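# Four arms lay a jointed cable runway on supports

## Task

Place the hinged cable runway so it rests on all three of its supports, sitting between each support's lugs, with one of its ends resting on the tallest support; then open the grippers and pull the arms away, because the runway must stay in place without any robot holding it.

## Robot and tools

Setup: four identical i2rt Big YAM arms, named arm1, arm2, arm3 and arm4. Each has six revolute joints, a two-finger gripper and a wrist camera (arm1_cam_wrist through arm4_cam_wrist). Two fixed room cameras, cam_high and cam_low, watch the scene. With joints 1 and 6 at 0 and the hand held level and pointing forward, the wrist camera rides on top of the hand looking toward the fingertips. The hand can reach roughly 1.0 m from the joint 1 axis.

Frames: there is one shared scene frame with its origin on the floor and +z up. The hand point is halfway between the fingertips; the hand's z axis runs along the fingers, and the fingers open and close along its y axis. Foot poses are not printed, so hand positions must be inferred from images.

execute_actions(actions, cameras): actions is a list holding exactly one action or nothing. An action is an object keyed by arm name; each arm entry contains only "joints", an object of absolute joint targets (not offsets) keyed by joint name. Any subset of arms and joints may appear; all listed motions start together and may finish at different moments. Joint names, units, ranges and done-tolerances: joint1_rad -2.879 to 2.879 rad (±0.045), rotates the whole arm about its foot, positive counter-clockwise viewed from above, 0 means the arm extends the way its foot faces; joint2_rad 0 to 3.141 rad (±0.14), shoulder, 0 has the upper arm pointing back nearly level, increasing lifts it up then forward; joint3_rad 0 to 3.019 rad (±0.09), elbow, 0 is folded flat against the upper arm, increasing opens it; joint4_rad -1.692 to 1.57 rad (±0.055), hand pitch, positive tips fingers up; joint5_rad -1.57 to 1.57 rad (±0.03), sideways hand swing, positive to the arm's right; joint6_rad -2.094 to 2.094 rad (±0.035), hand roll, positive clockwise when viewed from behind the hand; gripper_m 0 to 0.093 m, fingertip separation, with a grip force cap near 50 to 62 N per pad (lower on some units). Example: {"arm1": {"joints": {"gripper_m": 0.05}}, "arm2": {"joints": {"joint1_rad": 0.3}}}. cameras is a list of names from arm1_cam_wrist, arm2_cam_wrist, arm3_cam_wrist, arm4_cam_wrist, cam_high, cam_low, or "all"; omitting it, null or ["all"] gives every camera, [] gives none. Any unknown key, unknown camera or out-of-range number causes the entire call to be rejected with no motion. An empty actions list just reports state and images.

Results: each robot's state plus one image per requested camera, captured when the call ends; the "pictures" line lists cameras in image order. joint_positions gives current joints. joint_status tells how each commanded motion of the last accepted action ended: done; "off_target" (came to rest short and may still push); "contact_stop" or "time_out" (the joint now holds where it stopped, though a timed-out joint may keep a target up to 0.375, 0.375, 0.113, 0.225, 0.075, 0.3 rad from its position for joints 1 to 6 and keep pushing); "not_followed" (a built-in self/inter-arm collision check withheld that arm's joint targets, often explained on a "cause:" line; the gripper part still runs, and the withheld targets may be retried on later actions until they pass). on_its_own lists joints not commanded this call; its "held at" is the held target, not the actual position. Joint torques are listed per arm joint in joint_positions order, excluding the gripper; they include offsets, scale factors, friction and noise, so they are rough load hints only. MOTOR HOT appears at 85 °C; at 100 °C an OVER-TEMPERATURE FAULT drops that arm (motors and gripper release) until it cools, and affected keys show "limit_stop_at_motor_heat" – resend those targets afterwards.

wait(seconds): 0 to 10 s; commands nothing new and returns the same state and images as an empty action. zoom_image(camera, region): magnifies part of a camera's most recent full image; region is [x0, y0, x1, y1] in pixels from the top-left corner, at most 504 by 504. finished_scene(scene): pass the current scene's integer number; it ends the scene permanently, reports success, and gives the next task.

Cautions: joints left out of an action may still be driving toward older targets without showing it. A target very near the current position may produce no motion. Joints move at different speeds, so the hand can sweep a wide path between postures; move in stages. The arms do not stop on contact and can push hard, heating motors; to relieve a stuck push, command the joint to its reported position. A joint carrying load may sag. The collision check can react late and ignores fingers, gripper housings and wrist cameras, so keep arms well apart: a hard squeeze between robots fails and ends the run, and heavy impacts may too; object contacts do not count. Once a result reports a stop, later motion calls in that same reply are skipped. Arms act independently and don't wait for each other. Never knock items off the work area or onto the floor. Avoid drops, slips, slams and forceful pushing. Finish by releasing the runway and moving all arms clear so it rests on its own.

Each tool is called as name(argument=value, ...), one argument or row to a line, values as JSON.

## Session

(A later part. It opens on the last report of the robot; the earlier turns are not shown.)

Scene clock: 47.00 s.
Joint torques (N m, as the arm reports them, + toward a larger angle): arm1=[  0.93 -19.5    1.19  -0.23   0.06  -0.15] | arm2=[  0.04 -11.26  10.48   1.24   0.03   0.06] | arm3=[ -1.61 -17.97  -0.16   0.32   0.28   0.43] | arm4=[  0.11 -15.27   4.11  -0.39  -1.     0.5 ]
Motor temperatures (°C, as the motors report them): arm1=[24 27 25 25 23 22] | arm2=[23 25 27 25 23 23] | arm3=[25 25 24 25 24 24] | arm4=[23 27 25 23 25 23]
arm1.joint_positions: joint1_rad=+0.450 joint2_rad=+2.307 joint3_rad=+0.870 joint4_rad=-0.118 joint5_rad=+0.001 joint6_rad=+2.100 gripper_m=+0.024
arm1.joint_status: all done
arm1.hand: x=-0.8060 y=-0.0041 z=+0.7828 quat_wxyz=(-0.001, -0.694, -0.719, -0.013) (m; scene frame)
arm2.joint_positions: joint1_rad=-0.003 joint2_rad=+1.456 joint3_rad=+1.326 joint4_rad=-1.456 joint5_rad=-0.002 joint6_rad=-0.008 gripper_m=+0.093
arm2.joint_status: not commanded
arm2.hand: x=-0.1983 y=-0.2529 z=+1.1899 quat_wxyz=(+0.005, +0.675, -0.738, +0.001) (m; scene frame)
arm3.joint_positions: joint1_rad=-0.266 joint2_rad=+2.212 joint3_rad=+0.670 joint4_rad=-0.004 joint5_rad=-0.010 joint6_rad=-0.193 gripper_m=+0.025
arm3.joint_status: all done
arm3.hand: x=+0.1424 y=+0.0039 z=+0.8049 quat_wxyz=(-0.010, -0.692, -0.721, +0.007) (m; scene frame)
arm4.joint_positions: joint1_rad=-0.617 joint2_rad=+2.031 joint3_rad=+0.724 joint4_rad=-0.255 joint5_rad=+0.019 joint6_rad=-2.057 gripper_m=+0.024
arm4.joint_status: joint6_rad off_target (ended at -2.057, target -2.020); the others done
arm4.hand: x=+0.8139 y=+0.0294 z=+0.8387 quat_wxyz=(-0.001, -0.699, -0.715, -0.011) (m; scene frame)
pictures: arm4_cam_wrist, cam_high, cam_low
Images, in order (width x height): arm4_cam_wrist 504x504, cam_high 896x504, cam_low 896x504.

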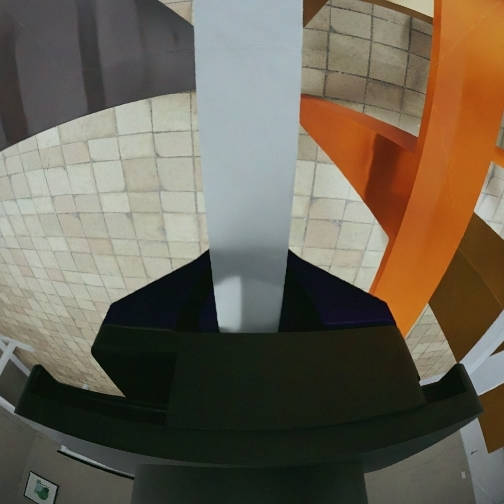

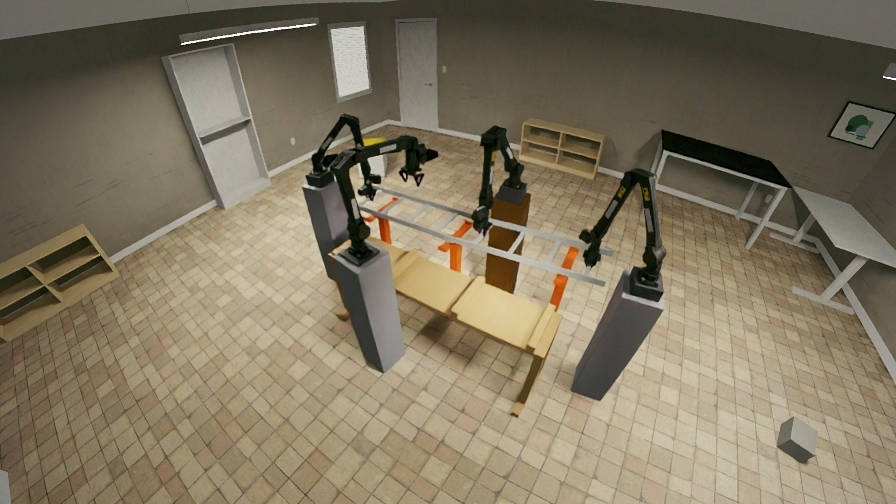

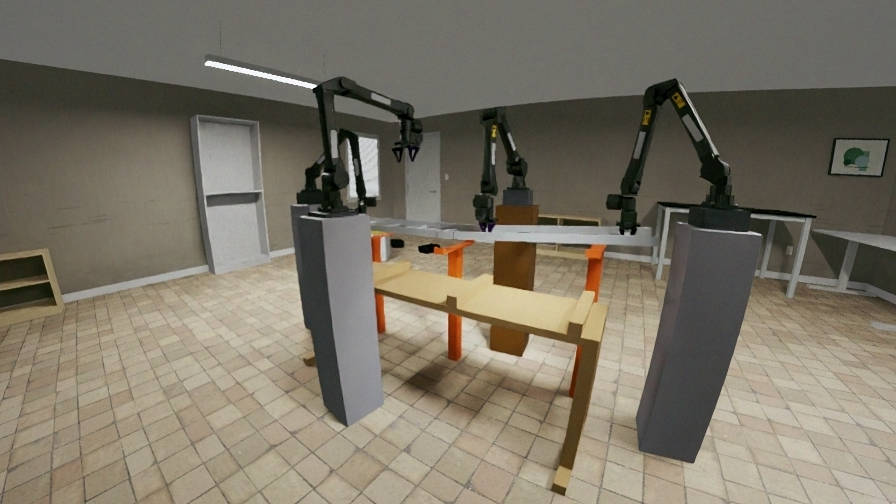

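execute_actions(
  actions=[
    {"arm4":{"joints":{"joint1_rad":-0.60,"joint2_rad":2.06,"joint3_rad":0.76,"joint4_rad":-0.18}},"arm3":{"joints":{"joint2_rad":2.17,"joint3_rad":0.67,"joint4_rad":0.04}},"arm1":{"joints":{"joint2_rad":2.30,"joint3_rad":0.885,"joint4_rad":-0.07}}},
  ],
  cameras=["cam_high","cam_low","arm1_cam_wrist","arm3_cam_wrist"],
)

zoom_image(
  camera="cam_high",
  region=[430,200,620,310],
)

zoom_image(
  camera="cam_low",
  region=[410,210,670,280],
)

Scene clock: 47.93 s.
Joint torques (N m, as the arm reports them, + toward a larger angle): arm1=[  1.04 -19.22   0.99   0.13   0.3   -0.14] | arm2=[  0.08 -11.17  10.49   1.27   0.04   0.06] | arm3=[ -1.44 -16.66  -1.2    0.54   0.15   0.46] | arm4=[  0.56 -12.97   4.05   0.87  -1.4    0.45]
Motor temperatures (°C, as the motors report them): arm1=[24 27 24 25 23 22] | arm2=[23 25 27 25 23 23] | arm3=[25 26 24 25 24 24] | arm4=[23 27 25 23 25 23]
arm1.joint_positions: joint1_rad=+0.450 joint2_rad=+2.362 joint3_rad=+0.884 joint4_rad=-0.064 joint5_rad=-0.007 joint6_rad=+2.100 gripper_m=+0.024
arm1.joint_status: all done
arm1.hand: x=-0.8063 y=-0.0028 z=+0.7643 quat_wxyz=(+0.001, -0.694, -0.719, -0.020) (m; scene frame)
arm2.joint_positions: joint1_rad=-0.003 joint2_rad=+1.456 joint3_rad=+1.326 joint4_rad=-1.456 joint5_rad=-0.002 joint6_rad=-0.008 gripper_m=+0.093
arm2.joint_status: not commanded
arm2.hand: x=-0.1983 y=-0.2529 z=+1.1899 quat_wxyz=(+0.005, +0.675, -0.738, +0.001) (m; scene frame)
arm3.joint_positions: joint1_rad=-0.266 joint2_rad=+2.270 joint3_rad=+0.688 joint4_rad=+0.032 joint5_rad=-0.006 joint6_rad=-0.196 gripper_m=+0.025
arm3.joint_status: all done
arm3.hand: x=+0.1419 y=+0.0051 z=+0.7881 quat_wxyz=(-0.008, -0.691, -0.722, +0.007) (m; scene frame)
arm4.joint_positions: joint1_rad=-0.612 joint2_rad=+2.094 joint3_rad=+0.734 joint4_rad=-0.195 joint5_rad=+0.028 joint6_rad=-2.053 gripper_m=+0.024
arm4.joint_status: all done
arm4.hand: x=+0.8130 y=+0.0296 z=+0.8190 quat_wxyz=(+0.004, -0.698, -0.716, -0.014) (m; scene frame)
pictures: arm1_cam_wrist, arm3_cam_wrist, cam_high, cam_low
Images, in order (width x height): arm1_cam_wrist 504x504, arm3_cam_wrist 504x504, cam_high 896x504, cam_low 896x504.

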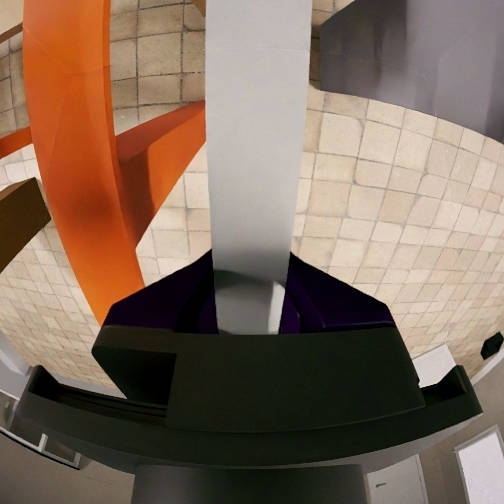

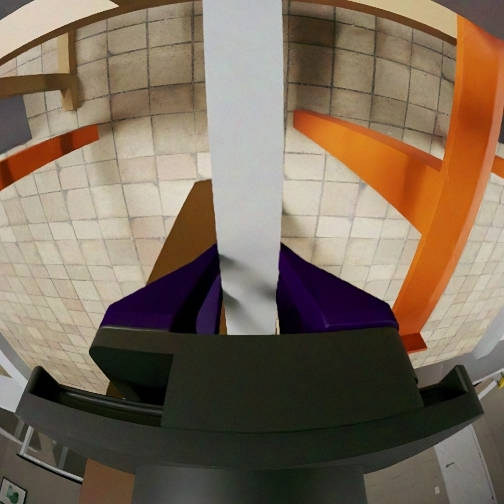

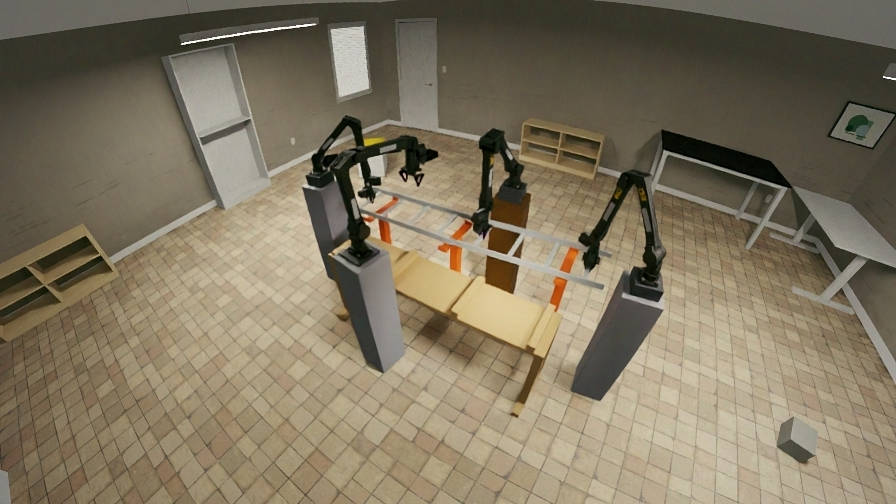

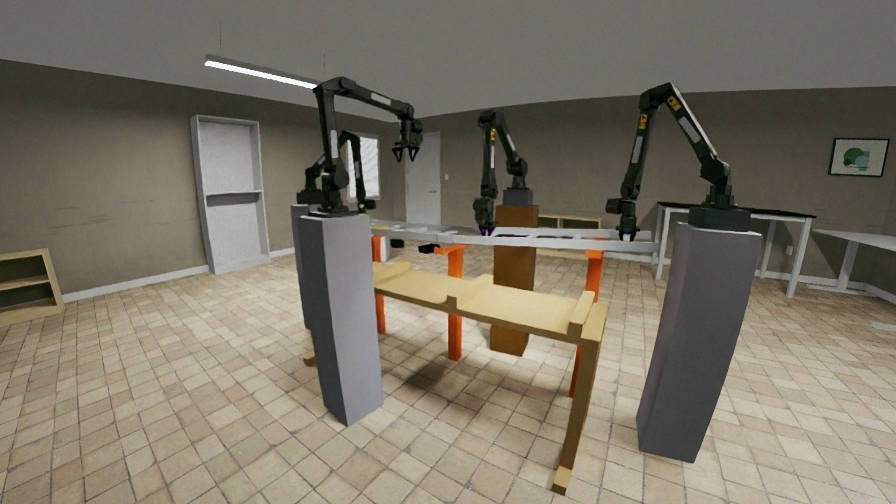

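Region (430, 200, 620, 310) of cam_high's 896x504 image, scaled by 2.653, with more detail than that image has; it fills the top 292 rows of this view, and the rest is white.

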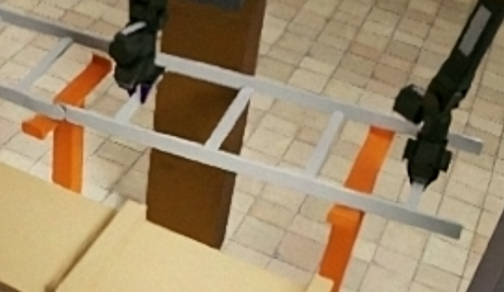

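Region (410, 210, 670, 280) of cam_low's 896x504 image, scaled by 1.938, with more detail than that image has; it fills the top 136 rows of this view, and the rest is white.

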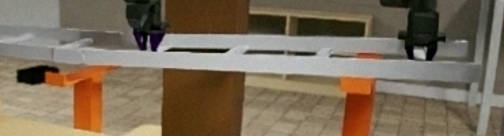

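execute_actions(
  actions=[
    {"arm1":{"joints":{"joint2_rad":2.38,"joint3_rad":0.895,"joint4_rad":0.0}},"arm3":{"joints":{"joint2_rad":2.23,"joint3_rad":0.68,"joint4_rad":0.09}}},
  ],
  cameras=["cam_high","cam_low"],
)

Scene clock: 49.27 s.
Joint torques (N m, as the arm reports them, + toward a larger angle): arm1=[  1.03 -18.84  -0.71  -0.03   0.24  -0.15] | arm2=[ -0.07 -11.23  10.49   1.28   0.03   0.06] | arm3=[ -1.52 -16.22  -1.83   0.78   0.24   0.49] | arm4=[  0.32 -12.78   4.     0.86  -1.57   0.44]
Motor temperatures (°C, as the motors report them): arm1=[24 27 24 25 23 22] | arm2=[23 25 27 25 23 23] | arm3=[25 26 24 25 24 24] | arm4=[23 28 25 23 25 23]
arm1.joint_positions: joint1_rad=+0.450 joint2_rad=+2.438 joint3_rad=+0.907 joint4_rad=+0.010 joint5_rad=-0.005 joint6_rad=+2.100 gripper_m=+0.024
arm1.joint_status: all done
arm1.hand: x=-0.8055 y=-0.0025 z=+0.7384 quat_wxyz=(-0.003, -0.694, -0.719, -0.030) (m; scene frame)
arm2.joint_positions: joint1_rad=-0.003 joint2_rad=+1.456 joint3_rad=+1.326 joint4_rad=-1.456 joint5_rad=-0.002 joint6_rad=-0.008 gripper_m=+0.093
arm2.joint_status: not commanded
arm2.hand: x=-0.1983 y=-0.2529 z=+1.1899 quat_wxyz=(+0.005, +0.675, -0.738, +0.001) (m; scene frame)
arm3.joint_positions: joint1_rad=-0.266 joint2_rad=+2.322 joint3_rad=+0.701 joint4_rad=+0.077 joint5_rad=-0.009 joint6_rad=-0.198 gripper_m=+0.025
arm3.joint_status: all done
arm3.hand: x=+0.1425 y=+0.0064 z=+0.7729 quat_wxyz=(-0.010, -0.690, -0.723, +0.009) (m; scene frame)
arm4.joint_positions: joint1_rad=-0.610 joint2_rad=+2.094 joint3_rad=+0.734 joint4_rad=-0.195 joint5_rad=+0.032 joint6_rad=-2.052 gripper_m=+0.024
arm4.joint_status: not commanded
arm4.hand: x=+0.8130 y=+0.0296 z=+0.8190 quat_wxyz=(+0.004, -0.698, -0.716, -0.016) (m; scene frame)
pictures: cam_high, cam_low
Images, in order (width x height): cam_high 896x504, cam_low 896x504.

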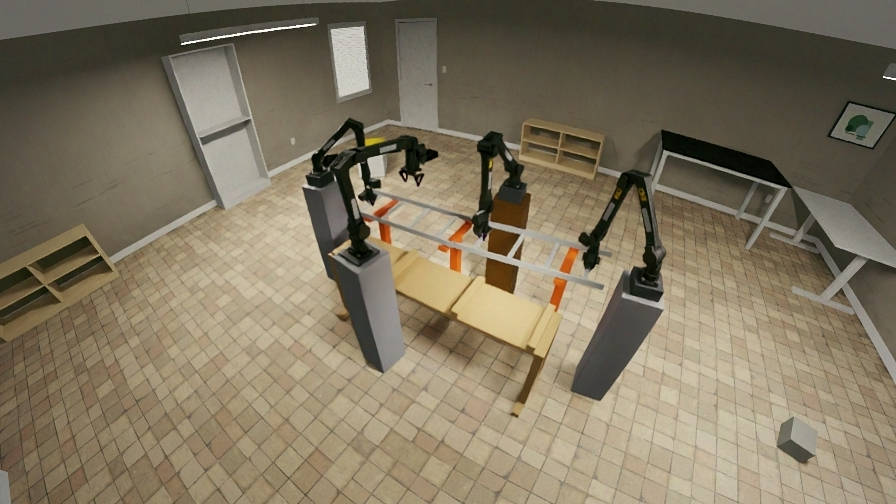

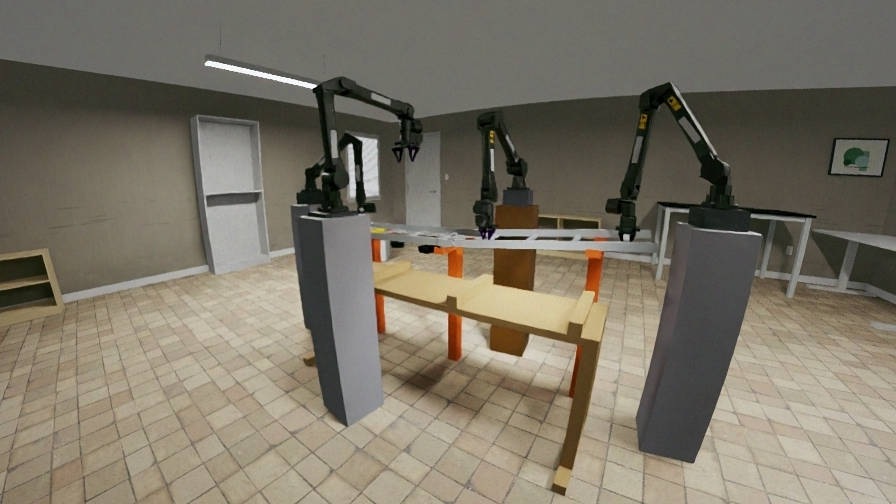

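execute_actions(
  actions=[
    {"arm1":{"joints":{"joint2_rad":2.46,"joint3_rad":0.91,"joint4_rad":0.07}},"arm3":{"joints":{"joint2_rad":2.31,"joint3_rad":0.70,"joint4_rad":0.16}}},
  ],
  cameras=["cam_high","cam_low"],
)

zoom_image(
  camera="cam_high",
  region=[340,170,640,320],
)

zoom_image(
  camera="cam_low",
  region=[360,200,670,290],
)

Scene clock: 51.37 s.
Joint torques (N m, as the arm reports them, + toward a larger angle): arm1=[  0.94 -17.22  -1.14   0.53   0.12  -0.15] | arm2=[  0.07 -11.25  10.47   1.26   0.02   0.05] | arm3=[ -1.46 -15.63  -2.19   1.13   0.53   0.52] | arm4=[  0.34 -12.23   4.09   0.84  -1.55   0.43]
Motor temperatures (°C, as the motors report them): arm1=[24 27 24 25 23 22] | arm2=[23 25 27 25 23 23] | arm3=[25 26 24 25 24 24] | arm4=[23 28 25 23 25 23]
arm1.joint_positions: joint1_rad=+0.450 joint2_rad=+2.489 joint3_rad=+0.923 joint4_rad=+0.068 joint5_rad=-0.001 joint6_rad=+2.100 gripper_m=+0.024
arm1.joint_status: all done
arm1.hand: x=-0.8035 y=-0.0019 z=+0.7212 quat_wxyz=(-0.007, -0.694, -0.719, -0.041) (m; scene frame)
arm2.joint_positions: joint1_rad=-0.003 joint2_rad=+1.456 joint3_rad=+1.326 joint4_rad=-1.456 joint5_rad=-0.002 joint6_rad=-0.008 gripper_m=+0.093
arm2.joint_status: not commanded
arm2.hand: x=-0.1983 y=-0.2529 z=+1.1899 quat_wxyz=(+0.005, +0.675, -0.738, +0.001) (m; scene frame)
arm3.joint_positions: joint1_rad=-0.267 joint2_rad=+2.395 joint3_rad=+0.721 joint4_rad=+0.140 joint5_rad=-0.017 joint6_rad=-0.201 gripper_m=+0.025
arm3.joint_status: all done
arm3.hand: x=+0.1437 y=+0.0081 z=+0.7514 quat_wxyz=(-0.017, -0.690, -0.724, +0.011) (m; scene frame)
arm4.joint_positions: joint1_rad=-0.610 joint2_rad=+2.087 joint3_rad=+0.735 joint4_rad=-0.197 joint5_rad=+0.031 joint6_rad=-2.052 gripper_m=+0.024
arm4.joint_status: not commanded
arm4.hand: x=+0.8108 y=+0.0302 z=+0.8216 quat_wxyz=(+0.007, -0.698, -0.716, -0.014) (m; scene frame)
pictures: cam_high, cam_low
Images, in order (width x height): cam_high 896x504, cam_low 896x504.

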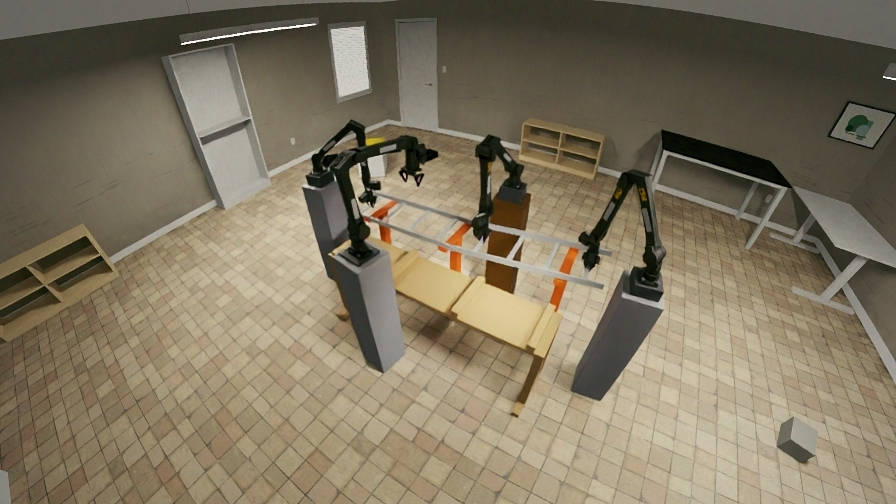

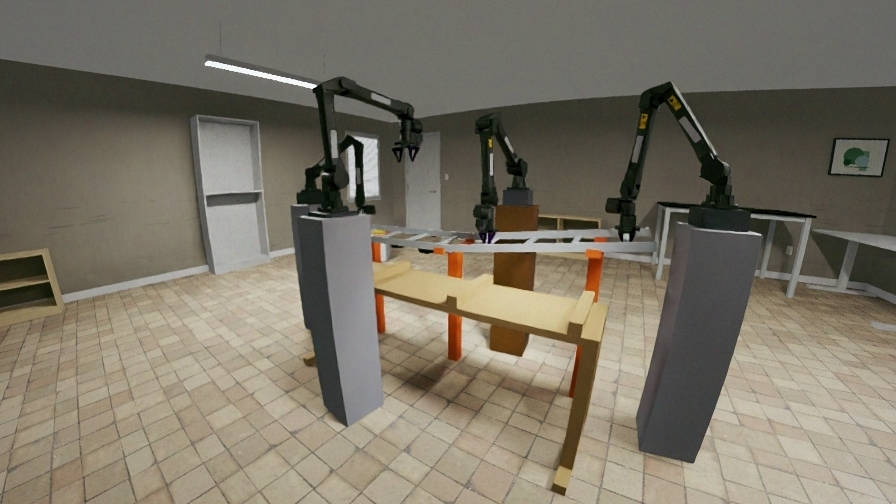

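Region (340, 170, 640, 320) of cam_high's 896x504 image, scaled by 1.680, with more detail than that image has.

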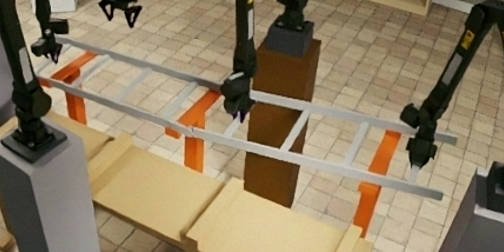

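Region (360, 200, 670, 290) of cam_low's 896x504 image, scaled by 1.626, with more detail than that image has; it fills the top 146 rows of this view, and the rest is white.

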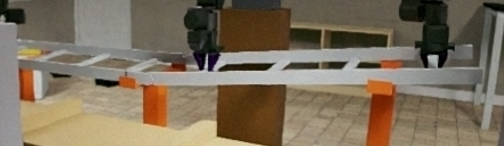

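Looks between the lugs. Lower more.

execute_actions(
  actions=[
    {"arm1":{"joints":{"joint2_rad":2.55,"joint3_rad":0.92,"joint4_rad":0.13}},"arm3":{"joints":{"joint2_rad":2.40,"joint3_rad":0.71,"joint4_rad":0.22}}},
  ],
  cameras=["cam_high","cam_low"],
)

zoom_image(
  camera="cam_high",
  region=[340,170,640,320],
)

zoom_image(
  camera="cam_low",
  region=[360,200,670,290],
)

Scene clock: 52.17 s.
Joint torques (N m, as the arm reports them, + toward a larger angle): arm1=[  1.   -11.87  -0.09   1.82   0.11  -0.15] | arm2=[  0.08 -11.32  10.47   1.25   0.03   0.06] | arm3=[ -1.26 -10.67  -1.15   1.88   0.75   0.52] | arm4=[  0.26 -11.72   4.23   1.44  -1.37   0.42]
Motor temperatures (°C, as the motors report them): arm1=[24 27 24 25 23 22] | arm2=[23 25 27 25 23 23] | arm3=[25 26 24 25 24 24] | arm4=[23 28 25 23 25 23]
arm1.joint_positions: joint1_rad=+0.450 joint2_rad=+2.504 joint3_rad=+0.921 joint4_rad=+0.102 joint5_rad=-0.001 joint6_rad=+2.100 gripper_m=+0.024
arm1.joint_status: all done
arm1.hand: x=-0.8034 y=-0.0019 z=+0.7164 quat_wxyz=(-0.009, -0.694, -0.719, -0.049) (m; scene frame)
arm2.joint_positions: joint1_rad=-0.003 joint2_rad=+1.456 joint3_rad=+1.326 joint4_rad=-1.456 joint5_rad=-0.002 joint6_rad=-0.008 gripper_m=+0.093
arm2.joint_status: not commanded
arm2.hand: x=-0.1983 y=-0.2529 z=+1.1899 quat_wxyz=(+0.005, +0.675, -0.738, +0.001) (m; scene frame)
arm3.joint_positions: joint1_rad=-0.269 joint2_rad=+2.415 joint3_rad=+0.717 joint4_rad=+0.185 joint5_rad=-0.023 joint6_rad=-0.201 gripper_m=+0.025
arm3.joint_status: all done
arm3.hand: x=+0.1440 y=+0.0076 z=+0.7464 quat_wxyz=(-0.025, -0.690, -0.723, +0.018) (m; scene frame)
arm4.joint_positions: joint1_rad=-0.609 joint2_rad=+2.072 joint3_rad=+0.735 joint4_rad=-0.213 joint5_rad=+0.027 joint6_rad=-2.051 gripper_m=+0.024
arm4.joint_status: not commanded
arm4.hand: x=+0.8099 y=+0.0298 z=+0.8263 quat_wxyz=(+0.006, -0.698, -0.716, -0.013) (m; scene frame)
pictures: cam_high, cam_low
Images, in order (width x height): cam_high 896x504, cam_low 896x504.

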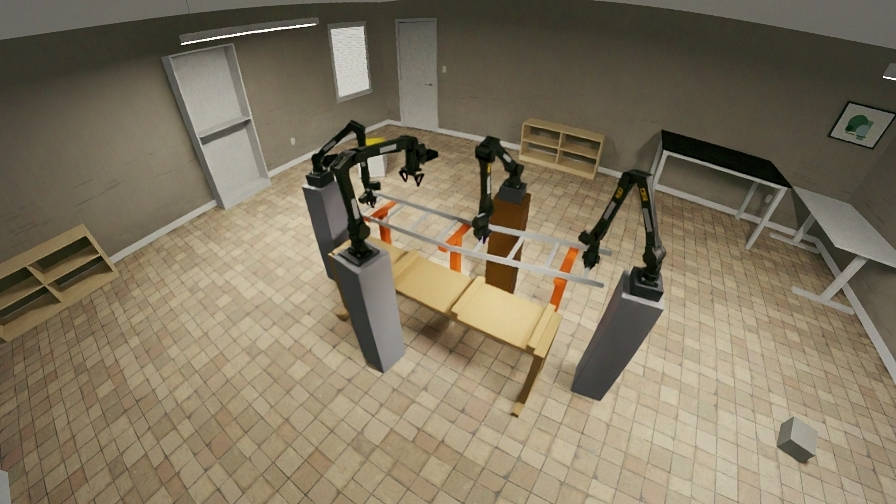

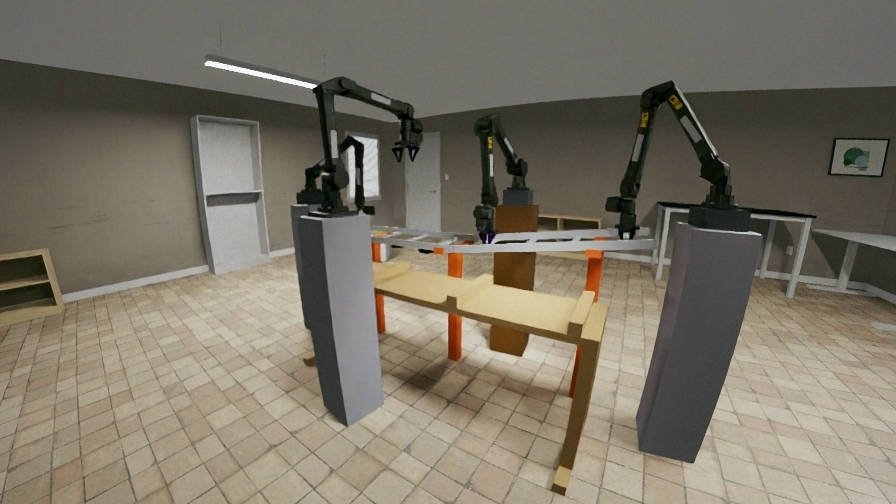

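Region (340, 170, 640, 320) of cam_high's 896x504 image, scaled by 1.680, with more detail than that image has.

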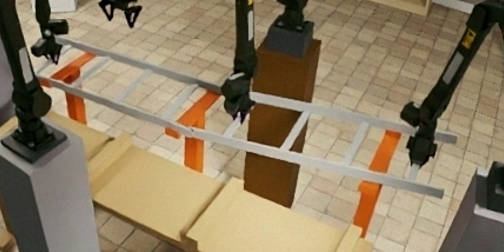

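Region (360, 200, 670, 290) of cam_low's 896x504 image, scaled by 1.626, with more detail than that image has; it fills the top 146 rows of this view, and the rest is white.

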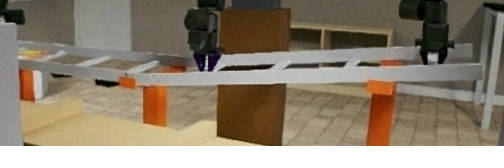

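execute_actions(
  actions=[
    {"arm1":{"joints":{"joint2_rad":2.48,"gripper_m":0.093}},"arm3":{"joints":{"joint2_rad":2.38,"gripper_m":0.093}},"arm4":{"joints":{"gripper_m":0.093}}},
  ],
  cameras=[],
)

execute_actions(
  actions=[
    {"arm1":{"joints":{"joint2_rad":2.2,"joint3_rad":0.87,"joint4_rad":-0.17}},"arm3":{"joints":{"joint2_rad":2.08,"joint3_rad":0.66,"joint4_rad":-0.08}},"arm4":{"joints":{"joint2_rad":1.8,"joint3_rad":0.72,"joint4_rad":-0.43}}},
  ],
  cameras=[],
)

execute_actions(
  actions=[
    {"arm1":{"joints":{"joint2_rad":1.6,"joint4_rad":-0.7}},"arm3":{"joints":{"joint2_rad":1.5,"joint4_rad":-0.65}},"arm4":{"joints":{"joint2_rad":1.35,"joint4_rad":-0.9}}},
  ],
)

zoom_image(
  camera="cam_high",
  region=[340,170,640,320],
)

Scene clock: 53.23 s.
Joint torques (N m, as the arm reports them, + toward a larger angle): arm1=[  0.07 -15.32   0.17   0.99   0.11  -0.13] | arm2=[ -0.06 -11.18  10.47   1.26   0.03   0.05] | arm3=[ -1.15 -10.78  -0.58   1.02   0.1    0.18] | arm4=[  0.2  -12.1    3.25   0.84  -0.24   0.24]
Motor temperatures (°C, as the motors report them): arm1=[24 27 24 25 23 22] | arm2=[23 25 27 25 23 23] | arm3=[25 25 24 25 24 24] | arm4=[23 28 25 23 25 23]
arm1.joint_positions: joint1_rad=+0.462 joint2_rad=+2.482 joint3_rad=+0.920 joint4_rad=+0.123 joint5_rad=-0.001 joint6_rad=+2.098 gripper_m=+0.093
arm1.joint_status: all done
arm1.hand: x=-0.7939 y=+0.0095 z=+0.7250 quat_wxyz=(-0.014, -0.688, -0.722, -0.069) (m; scene frame)
arm2.joint_positions: joint1_rad=-0.003 joint2_rad=+1.456 joint3_rad=+1.326 joint4_rad=-1.456 joint5_rad=-0.002 joint6_rad=-0.008 gripper_m=+0.093
arm2.joint_status: not commanded
arm2.hand: x=-0.1983 y=-0.2529 z=+1.1899 quat_wxyz=(+0.005, +0.675, -0.738, +0.001) (m; scene frame)
arm3.joint_positions: joint1_rad=-0.269 joint2_rad=+2.396 joint3_rad=+0.713 joint4_rad=+0.205 joint5_rad=-0.005 joint6_rad=-0.171 gripper_m=+0.093
arm3.joint_status: all done
arm3.hand: x=+0.1394 y=-0.0020 z=+0.7524 quat_wxyz=(-0.028, -0.701, -0.712, +0.036) (m; scene frame)
arm4.joint_positions: joint1_rad=-0.607 joint2_rad=+2.071 joint3_rad=+0.747 joint4_rad=-0.194 joint5_rad=+0.004 joint6_rad=-2.033 gripper_m=+0.093
arm4.joint_status: all done
arm4.hand: x=+0.7962 y=+0.0310 z=+0.8278 quat_wxyz=(+0.017, -0.704, -0.710, +0.004) (m; scene frame)
pictures: none
No camera images: the call's "cameras" was empty. Leave "cameras" out to get every camera's image.

Scene clock: 54.43 s.
Joint torques (N m, as the arm reports them, + toward a larger angle): arm1=[ -0.03 -13.71   3.04   0.19   0.11  -0.12] | arm2=[  0.08 -11.31  10.49   1.24   0.02   0.05] | arm3=[-1.18 -8.48  2.2  -0.33  0.1   0.18] | arm4=[ 0.14 -9.11  4.93 -0.12 -0.24  0.23]
Motor temperatures (°C, as the motors report them): arm1=[24 27 24 25 23 22] | arm2=[23 25 28 25 23 23] | arm3=[25 25 24 25 24 24] | arm4=[23 27 25 23 25 23]
arm1.joint_positions: joint1_rad=+0.462 joint2_rad=+2.184 joint3_rad=+0.865 joint4_rad=-0.163 joint5_rad=-0.001 joint6_rad=+2.097 gripper_m=+0.093
arm1.joint_status: all done
arm1.hand: x=-0.7827 y=+0.0163 z=+0.8284 quat_wxyz=(-0.009, -0.688, -0.724, -0.049) (m; scene frame)
arm2.joint_positions: joint1_rad=-0.003 joint2_rad=+1.456 joint3_rad=+1.326 joint4_rad=-1.456 joint5_rad=-0.002 joint6_rad=-0.008 gripper_m=+0.093
arm2.joint_status: not commanded
arm2.hand: x=-0.1983 y=-0.2529 z=+1.1899 quat_wxyz=(+0.005, +0.675, -0.738, +0.001) (m; scene frame)
arm3.joint_positions: joint1_rad=-0.269 joint2_rad=+2.072 joint3_rad=+0.658 joint4_rad=-0.066 joint5_rad=-0.005 joint6_rad=-0.171 gripper_m=+0.093
arm3.joint_status: all done
arm3.hand: x=+0.1366 y=-0.0210 z=+0.8471 quat_wxyz=(-0.028, -0.701, -0.712, +0.036) (m; scene frame)
arm4.joint_positions: joint1_rad=-0.607 joint2_rad=+1.787 joint3_rad=+0.717 joint4_rad=-0.416 joint5_rad=+0.003 joint6_rad=-2.032 gripper_m=+0.093
arm4.joint_status: all done
arm4.hand: x=+0.7907 y=+0.0336 z=+0.9193 quat_wxyz=(+0.033, -0.704, -0.710, +0.009) (m; scene frame)
pictures: none
No camera images: the call's "cameras" was empty. Leave "cameras" out to get every camera's image.

Scene clock: 55.70 s.
Joint torques (N m, as the arm reports them, + toward a larger angle): arm1=[  0.05 -11.12   8.29   0.28   0.11  -0.12] | arm2=[  0.15 -11.23  10.46   1.27   0.03   0.06] | arm3=[-1.24 -6.33  6.73 -0.38  0.1   0.18] | arm4=[ 0.19 -5.94  8.42 -0.18 -0.24  0.21]
Motor temperatures (°C, as the motors report them): arm1=[24 27 24 25 23 22] | arm2=[23 25 28 25 23 23] | arm3=[25 25 24 25 24 24] | arm4=[23 27 25 23 25 23]
arm1.joint_positions: joint1_rad=+0.462 joint2_rad=+1.585 joint3_rad=+0.865 joint4_rad=-0.693 joint5_rad=-0.001 joint6_rad=+2.097 gripper_m=+0.093
arm1.joint_status: all done
arm1.hand: x=-0.7770 y=+0.0190 z=+1.0558 quat_wxyz=(-0.017, -0.687, -0.722, -0.082) (m; scene frame)
arm2.joint_positions: joint1_rad=-0.003 joint2_rad=+1.456 joint3_rad=+1.326 joint4_rad=-1.456 joint5_rad=-0.002 joint6_rad=-0.008 gripper_m=+0.093
arm2.joint_status: not commanded
arm2.hand: x=-0.1983 y=-0.2529 z=+1.1899 quat_wxyz=(+0.005, +0.675, -0.738, +0.001) (m; scene frame)
arm3.joint_positions: joint1_rad=-0.269 joint2_rad=+1.503 joint3_rad=+0.658 joint4_rad=-0.636 joint5_rad=-0.005 joint6_rad=-0.171 gripper_m=+0.093
arm3.joint_status: all done
arm3.hand: x=+0.1378 y=-0.0154 z=+1.0216 quat_wxyz=(-0.027, -0.701, -0.712, +0.035) (m; scene frame)
arm4.joint_positions: joint1_rad=-0.607 joint2_rad=+1.339 joint3_rad=+0.717 joint4_rad=-0.886 joint5_rad=+0.003 joint6_rad=-2.032 gripper_m=+0.093
arm4.joint_status: all done
arm4.hand: x=+0.8306 y=+0.0141 z=+1.0612 quat_wxyz=(+0.023, -0.704, -0.710, +0.006) (m; scene frame)
pictures: arm1_cam_wrist, arm2_cam_wrist, arm3_cam_wrist, arm4_cam_wrist, cam_high, cam_low
Images, in order (width x height): arm1_cam_wrist 504x504, arm2_cam_wrist 504x504, arm3_cam_wrist 504x504, arm4_cam_wrist 504x504, cam_high 896x504, cam_low 896x504.

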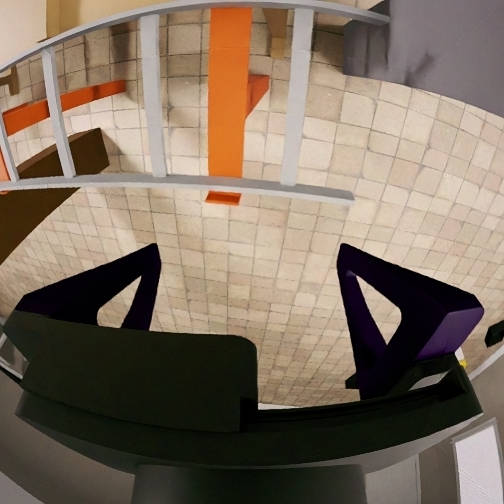

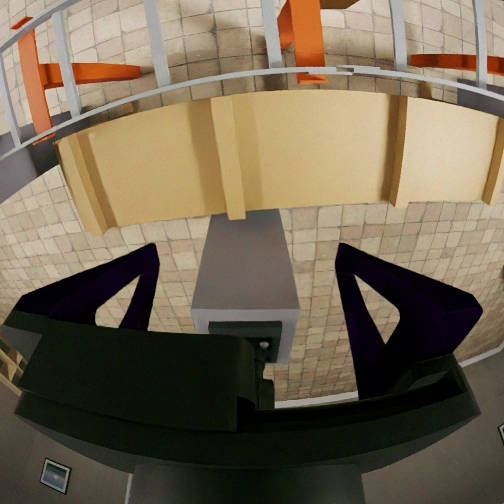

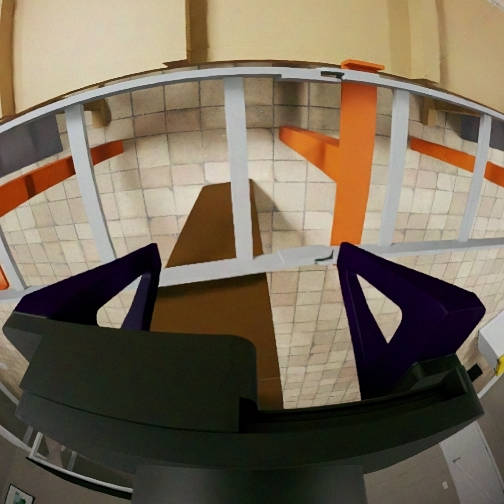

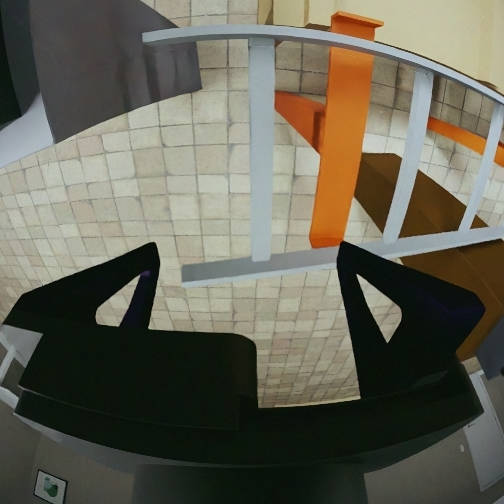

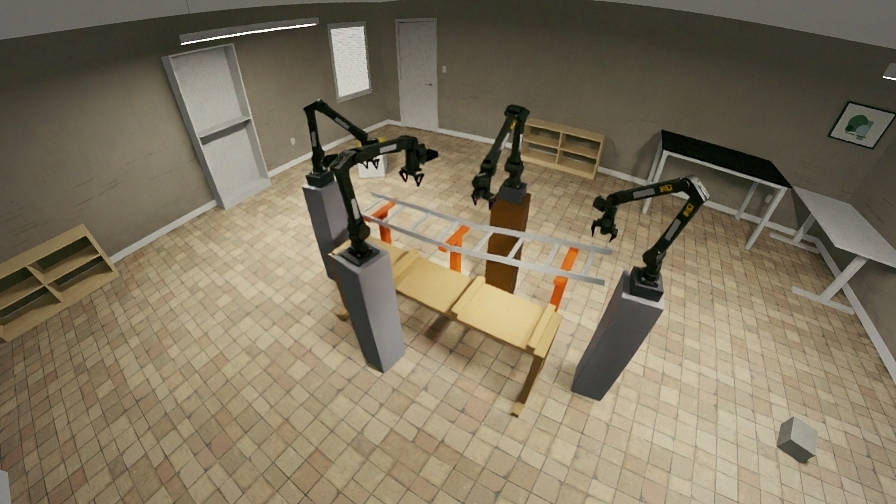

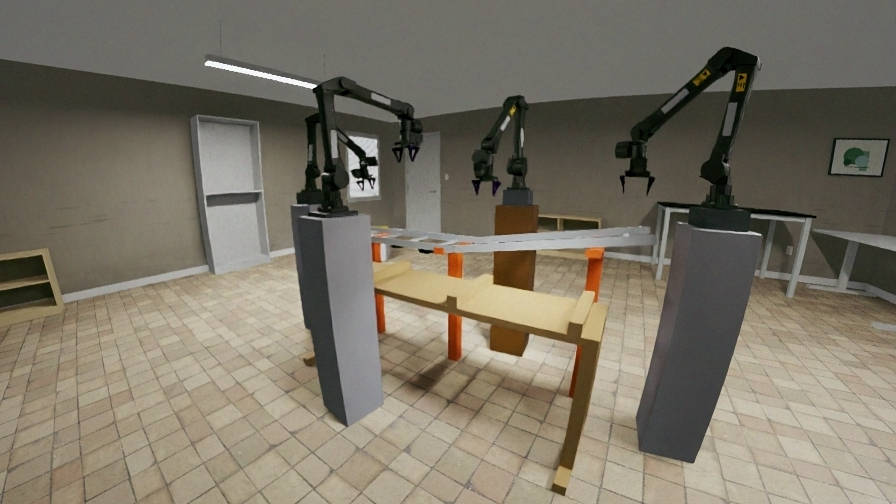

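Region (340, 170, 640, 320) of cam_high's 896x504 image, scaled by 1.680, with more detail than that image has.

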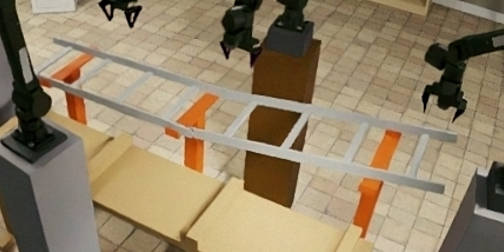

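zoom_image(
  camera="arm4_cam_wrist",
  region=[270,190,400,290],
)

zoom_image(
  camera="cam_high",
  region=[530,230,620,300],
)

zoom_image(
  camera="cam_high",
  region=[420,210,500,270],
)

Region (270, 190, 400, 290) of arm4_cam_wrist's 504x504 image, scaled by 3.877, with more detail than that image has; it fills the top 388 rows of this view, and the rest is white.

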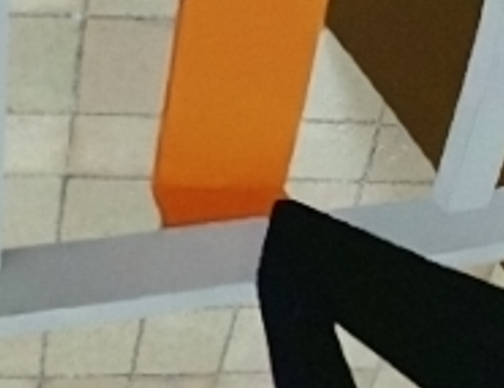

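Region (530, 230, 620, 300) of cam_high's 896x504 image, scaled by 5.600, with more detail than that image has.

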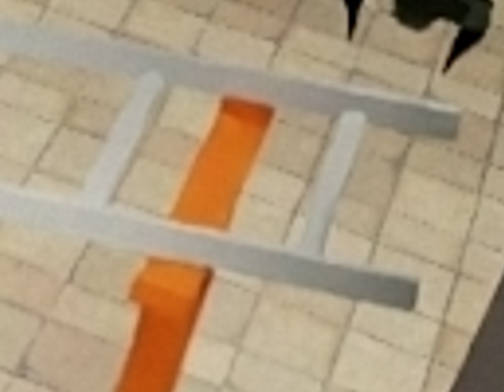

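Region (420, 210, 500, 270) of cam_high's 896x504 image, scaled by 6.300, with more detail than that image has; it fills the top 378 rows of this view, and the rest is white.

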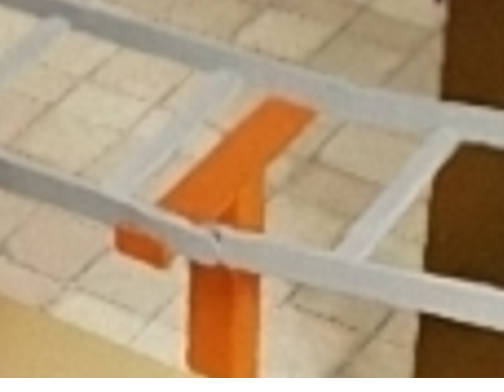

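execute_actions(
  actions=[
    {"arm4":{"joints":{"joint2_rad":1.8,"joint3_rad":0.73,"joint4_rad":-0.46}}},
  ],
  cameras=[],
)

execute_actions(
  actions=[
    {"arm4":{"joints":{"joint2_rad":2.06,"joint3_rad":0.735,"joint4_rad":-0.21}}},
  ],
  cameras=[],
)

execute_actions(
  actions=[
    {"arm4":{"joints":{"gripper_m":0.0}}},
  ],
  cameras=[],
)

execute_actions(
  actions=[
    {"arm4":{"joints":{"joint2_rad":1.93,"joint4_rad":-0.31}}},
  ],
  cameras=["cam_high"],
)

Scene clock: 57.20 s.
Joint torques (N m, as the arm reports them, + toward a larger angle): arm1=[ -0.01 -11.1    8.26   0.31   0.12  -0.12] | arm2=[ -0.03 -11.23  10.47   1.25   0.03   0.06] | arm3=[-1.19 -6.5   6.79 -0.4   0.1   0.18] | arm4=[  0.26 -10.27   5.48   0.81  -0.24   0.21]
Motor temperatures (°C, as the motors report them): arm1=[24 27 25 25 23 22] | arm2=[23 25 28 25 23 23] | arm3=[25 25 24 25 24 24] | arm4=[23 27 25 23 25 23]
arm1.joint_positions: joint1_rad=+0.462 joint2_rad=+1.585 joint3_rad=+0.865 joint4_rad=-0.693 joint5_rad=-0.001 joint6_rad=+2.097 gripper_m=+0.093
arm1.joint_status: not commanded
arm1.hand: x=-0.7770 y=+0.0190 z=+1.0558 quat_wxyz=(-0.017, -0.687, -0.722, -0.082) (m; scene frame)
arm2.joint_positions: joint1_rad=-0.003 joint2_rad=+1.456 joint3_rad=+1.326 joint4_rad=-1.456 joint5_rad=-0.002 joint6_rad=-0.008 gripper_m=+0.093
arm2.joint_status: not commanded
arm2.hand: x=-0.1983 y=-0.2529 z=+1.1899 quat_wxyz=(+0.005, +0.675, -0.738, +0.001) (m; scene frame)
arm3.joint_positions: joint1_rad=-0.269 joint2_rad=+1.503 joint3_rad=+0.658 joint4_rad=-0.636 joint5_rad=-0.005 joint6_rad=-0.171 gripper_m=+0.093
arm3.joint_status: not commanded
arm3.hand: x=+0.1378 y=-0.0154 z=+1.0216 quat_wxyz=(-0.027, -0.701, -0.712, +0.035) (m; scene frame)
arm4.joint_positions: joint1_rad=-0.607 joint2_rad=+1.807 joint3_rad=+0.717 joint4_rad=-0.475 joint5_rad=+0.003 joint6_rad=-2.032 gripper_m=+0.093
arm4.joint_status: all done
arm4.hand: x=+0.8081 y=+0.0251 z=+0.9122 quat_wxyz=(-0.005, -0.704, -0.710, -0.004) (m; scene frame)
pictures: none
No camera images: the call's "cameras" was empty. Leave "cameras" out to get every camera's image.

Scene clock: 58.27 s.
Joint torques (N m, as the arm reports them, + toward a larger angle): arm1=[  0.03 -11.06   8.27   0.32   0.11  -0.12] | arm2=[  0.   -11.26  10.47   1.27   0.02   0.06] | arm3=[-1.2  -6.47  6.76 -0.38  0.09  0.19] | arm4=[  0.23 -11.47   2.87   0.81  -0.24   0.2 ]
Motor temperatures (°C, as the motors report them): arm1=[24 27 25 25 23 22] | arm2=[23 25 28 25 23 23] | arm3=[25 25 24 25 24 24] | arm4=[23 27 25 23 25 23]
arm1.joint_positions: joint1_rad=+0.462 joint2_rad=+1.585 joint3_rad=+0.865 joint4_rad=-0.693 joint5_rad=-0.001 joint6_rad=+2.097 gripper_m=+0.093
arm1.joint_status: not commanded
arm1.hand: x=-0.7770 y=+0.0190 z=+1.0558 quat_wxyz=(-0.017, -0.687, -0.722, -0.082) (m; scene frame)
arm2.joint_positions: joint1_rad=-0.003 joint2_rad=+1.456 joint3_rad=+1.326 joint4_rad=-1.456 joint5_rad=-0.002 joint6_rad=-0.008 gripper_m=+0.093
arm2.joint_status: not commanded
arm2.hand: x=-0.1983 y=-0.2529 z=+1.1899 quat_wxyz=(+0.005, +0.675, -0.738, +0.001) (m; scene frame)
arm3.joint_positions: joint1_rad=-0.269 joint2_rad=+1.503 joint3_rad=+0.658 joint4_rad=-0.636 joint5_rad=-0.005 joint6_rad=-0.171 gripper_m=+0.093
arm3.joint_status: not commanded
arm3.hand: x=+0.1378 y=-0.0154 z=+1.0216 quat_wxyz=(-0.027, -0.701, -0.712, +0.035) (m; scene frame)
arm4.joint_positions: joint1_rad=-0.607 joint2_rad=+2.071 joint3_rad=+0.723 joint4_rad=-0.225 joint5_rad=+0.003 joint6_rad=-2.032 gripper_m=+0.093
arm4.joint_status: all done
arm4.hand: x=+0.8166 y=+0.0210 z=+0.8256 quat_wxyz=(-0.009, -0.704, -0.710, -0.005) (m; scene frame)
pictures: none
No camera images: the call's "cameras" was empty. Leave "cameras" out to get every camera's image.

Scene clock: 58.97 s.
Joint torques (N m, as the arm reports them, + toward a larger angle): arm1=[ -0.06 -11.03   8.27   0.32   0.11  -0.12] | arm2=[  0.12 -11.26  10.49   1.27   0.04   0.06] | arm3=[-1.25 -6.54  6.77 -0.39  0.1   0.18] | arm4=[ -0.17 -11.71   2.47   0.55  -0.11   0.31]
Motor temperatures (°C, as the motors report them): arm1=[24 27 25 25 23 22] | arm2=[23 25 28 25 23 23] | arm3=[25 25 24 25 24 24] | arm4=[23 27 25 23 25 23]
arm1.joint_positions: joint1_rad=+0.462 joint2_rad=+1.585 joint3_rad=+0.865 joint4_rad=-0.693 joint5_rad=-0.001 joint6_rad=+2.097 gripper_m=+0.093
arm1.joint_status: not commanded
arm1.hand: x=-0.7770 y=+0.0190 z=+1.0558 quat_wxyz=(-0.017, -0.687, -0.722, -0.082) (m; scene frame)
arm2.joint_positions: joint1_rad=-0.003 joint2_rad=+1.456 joint3_rad=+1.326 joint4_rad=-1.456 joint5_rad=-0.002 joint6_rad=-0.008 gripper_m=+0.093
arm2.joint_status: not commanded
arm2.hand: x=-0.1983 y=-0.2529 z=+1.1899 quat_wxyz=(+0.005, +0.675, -0.738, +0.001) (m; scene frame)
arm3.joint_positions: joint1_rad=-0.269 joint2_rad=+1.503 joint3_rad=+0.658 joint4_rad=-0.636 joint5_rad=-0.005 joint6_rad=-0.171 gripper_m=+0.093
arm3.joint_status: not commanded
arm3.hand: x=+0.1378 y=-0.0154 z=+1.0216 quat_wxyz=(-0.027, -0.701, -0.712, +0.035) (m; scene frame)
arm4.joint_positions: joint1_rad=-0.605 joint2_rad=+2.071 joint3_rad=+0.730 joint4_rad=-0.218 joint5_rad=+0.001 joint6_rad=-2.041 gripper_m=+0.023
arm4.joint_status: gripper_m off_target (ended at +0.023, target +0.000)
arm4.hand: x=+0.8107 y=+0.0226 z=+0.8261 quat_wxyz=(-0.003, -0.700, -0.714, -0.002) (m; scene frame)
pictures: none
No camera images: the call's "cameras" was empty. Leave "cameras" out to get every camera's image.

Scene clock: 59.80 s.
Joint torques (N m, as the arm reports them, + toward a larger angle): arm1=[  0.02 -11.05   8.27   0.32   0.11  -0.12] | arm2=[ -0.04 -11.41  10.46   1.26   0.03   0.06] | arm3=[-1.28 -6.53  6.78 -0.39  0.1   0.18] | arm4=[ -0.22 -16.28   2.72  -0.56  -0.14   0.3 ]
Motor temperatures (°C, as the motors report them): arm1=[24 26 25 25 23 22] | arm2=[23 25 28 25 23 23] | arm3=[25 25 24 25 24 24] | arm4=[23 27 25 23 25 23]
arm1.joint_positions: joint1_rad=+0.462 joint2_rad=+1.585 joint3_rad=+0.865 joint4_rad=-0.693 joint5_rad=-0.001 joint6_rad=+2.097 gripper_m=+0.093
arm1.joint_status: not commanded
arm1.hand: x=-0.7770 y=+0.0190 z=+1.0558 quat_wxyz=(-0.017, -0.687, -0.722, -0.082) (m; scene frame)
arm2.joint_positions: joint1_rad=-0.003 joint2_rad=+1.456 joint3_rad=+1.326 joint4_rad=-1.456 joint5_rad=-0.002 joint6_rad=-0.008 gripper_m=+0.093
arm2.joint_status: not commanded
arm2.hand: x=-0.1983 y=-0.2529 z=+1.1899 quat_wxyz=(+0.005, +0.675, -0.738, +0.001) (m; scene frame)
arm3.joint_positions: joint1_rad=-0.269 joint2_rad=+1.503 joint3_rad=+0.658 joint4_rad=-0.636 joint5_rad=-0.005 joint6_rad=-0.171 gripper_m=+0.093
arm3.joint_status: not commanded
arm3.hand: x=+0.1378 y=-0.0154 z=+1.0216 quat_wxyz=(-0.027, -0.701, -0.712, +0.035) (m; scene frame)
arm4.joint_positions: joint1_rad=-0.601 joint2_rad=+2.015 joint3_rad=+0.733 joint4_rad=-0.288 joint5_rad=+0.001 joint6_rad=-2.039 gripper_m=+0.023
arm4.joint_status: all done
arm4.hand: x=+0.8080 y=+0.0226 z=+0.8451 quat_wxyz=(-0.008, -0.699, -0.715, -0.003) (m; scene frame)
pictures: cam_high
Images, in order (width x height): cam_high 896x504.

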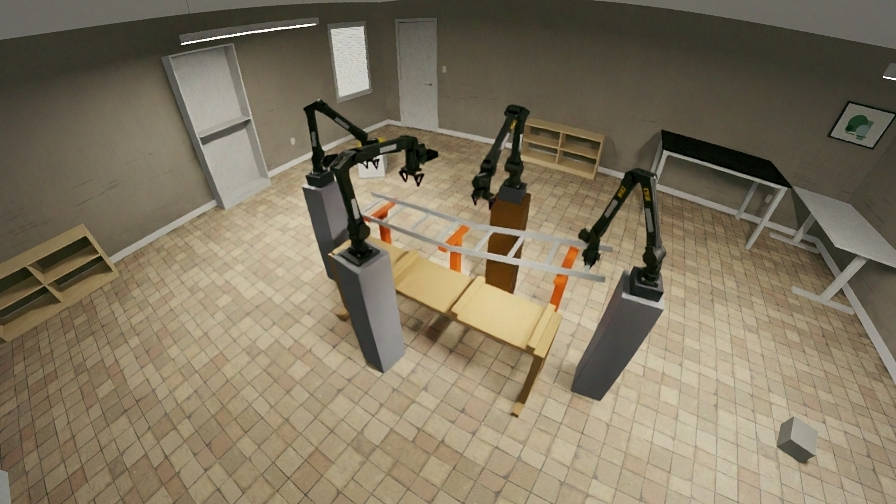

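execute_actions(
  actions=[
    {"arm4":{"joints":{"joint1_rad":-0.525,"joint3_rad":0.71,"joint4_rad":-0.30,"joint6_rad":-1.97}}},
  ],
  cameras=["cam_high"],
)

zoom_image(
  camera="cam_high",
  region=[530,230,620,300],
)

Scene clock: 60.70 s.
Joint torques (N m, as the arm reports them, + toward a larger angle): arm1=[ -0.02 -11.11   8.28   0.34   0.11  -0.13] | arm2=[  0.06 -11.31  10.48   1.27   0.03   0.06] | arm3=[-1.17 -6.55  6.74 -0.39  0.1   0.18] | arm4=[  0.75 -16.12   1.93  -0.25  -0.5   -0.02]
Motor temperatures (°C, as the motors report them): arm1=[24 26 25 25 23 22] | arm2=[23 25 28 25 23 23] | arm3=[25 25 24 25 24 24] | arm4=[23 27 25 23 25 23]
arm1.joint_positions: joint1_rad=+0.462 joint2_rad=+1.585 joint3_rad=+0.865 joint4_rad=-0.693 joint5_rad=-0.001 joint6_rad=+2.097 gripper_m=+0.093
arm1.joint_status: not commanded
arm1.hand: x=-0.7770 y=+0.0190 z=+1.0558 quat_wxyz=(-0.017, -0.687, -0.722, -0.082) (m; scene frame)
arm2.joint_positions: joint1_rad=-0.003 joint2_rad=+1.456 joint3_rad=+1.326 joint4_rad=-1.456 joint5_rad=-0.002 joint6_rad=-0.008 gripper_m=+0.093
arm2.joint_status: not commanded
arm2.hand: x=-0.1983 y=-0.2529 z=+1.1899 quat_wxyz=(+0.005, +0.675, -0.738, +0.001) (m; scene frame)
arm3.joint_positions: joint1_rad=-0.269 joint2_rad=+1.503 joint3_rad=+0.658 joint4_rad=-0.636 joint5_rad=-0.005 joint6_rad=-0.171 gripper_m=+0.093
arm3.joint_status: not commanded
arm3.hand: x=+0.1378 y=-0.0154 z=+1.0216 quat_wxyz=(-0.027, -0.701, -0.712, +0.035) (m; scene frame)
arm4.joint_positions: joint1_rad=-0.539 joint2_rad=+2.015 joint3_rad=+0.715 joint4_rad=-0.288 joint5_rad=+0.009 joint6_rad=-1.963 gripper_m=+0.023
arm4.joint_status: all done
arm4.hand: x=+0.8097 y=-0.0005 z=+0.8435 quat_wxyz=(-0.014, -0.704, -0.710, -0.010) (m; scene frame)
pictures: cam_high
Images, in order (width x height): cam_high 896x504.

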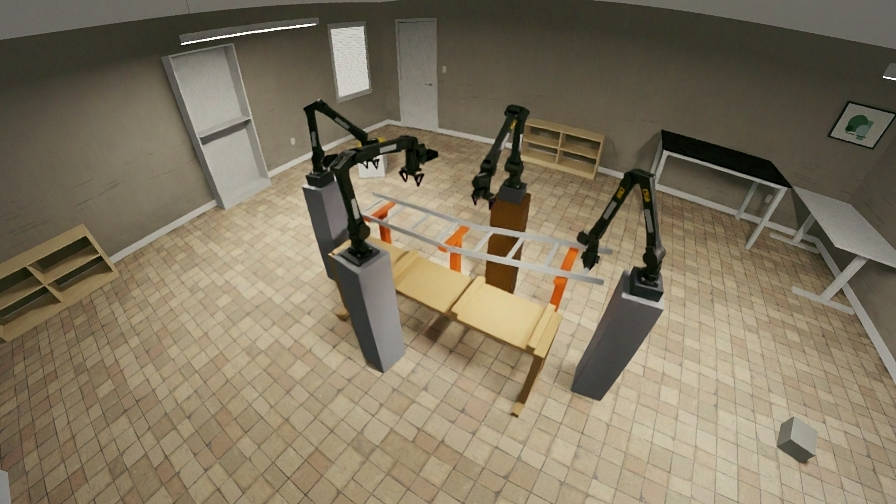

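Region (530, 230, 620, 300) of cam_high's 896x504 image, scaled by 5.600, with more detail than that image has.

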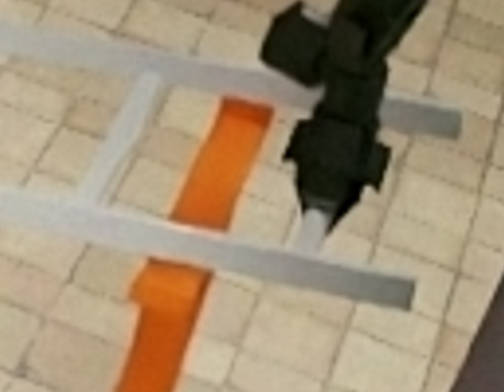

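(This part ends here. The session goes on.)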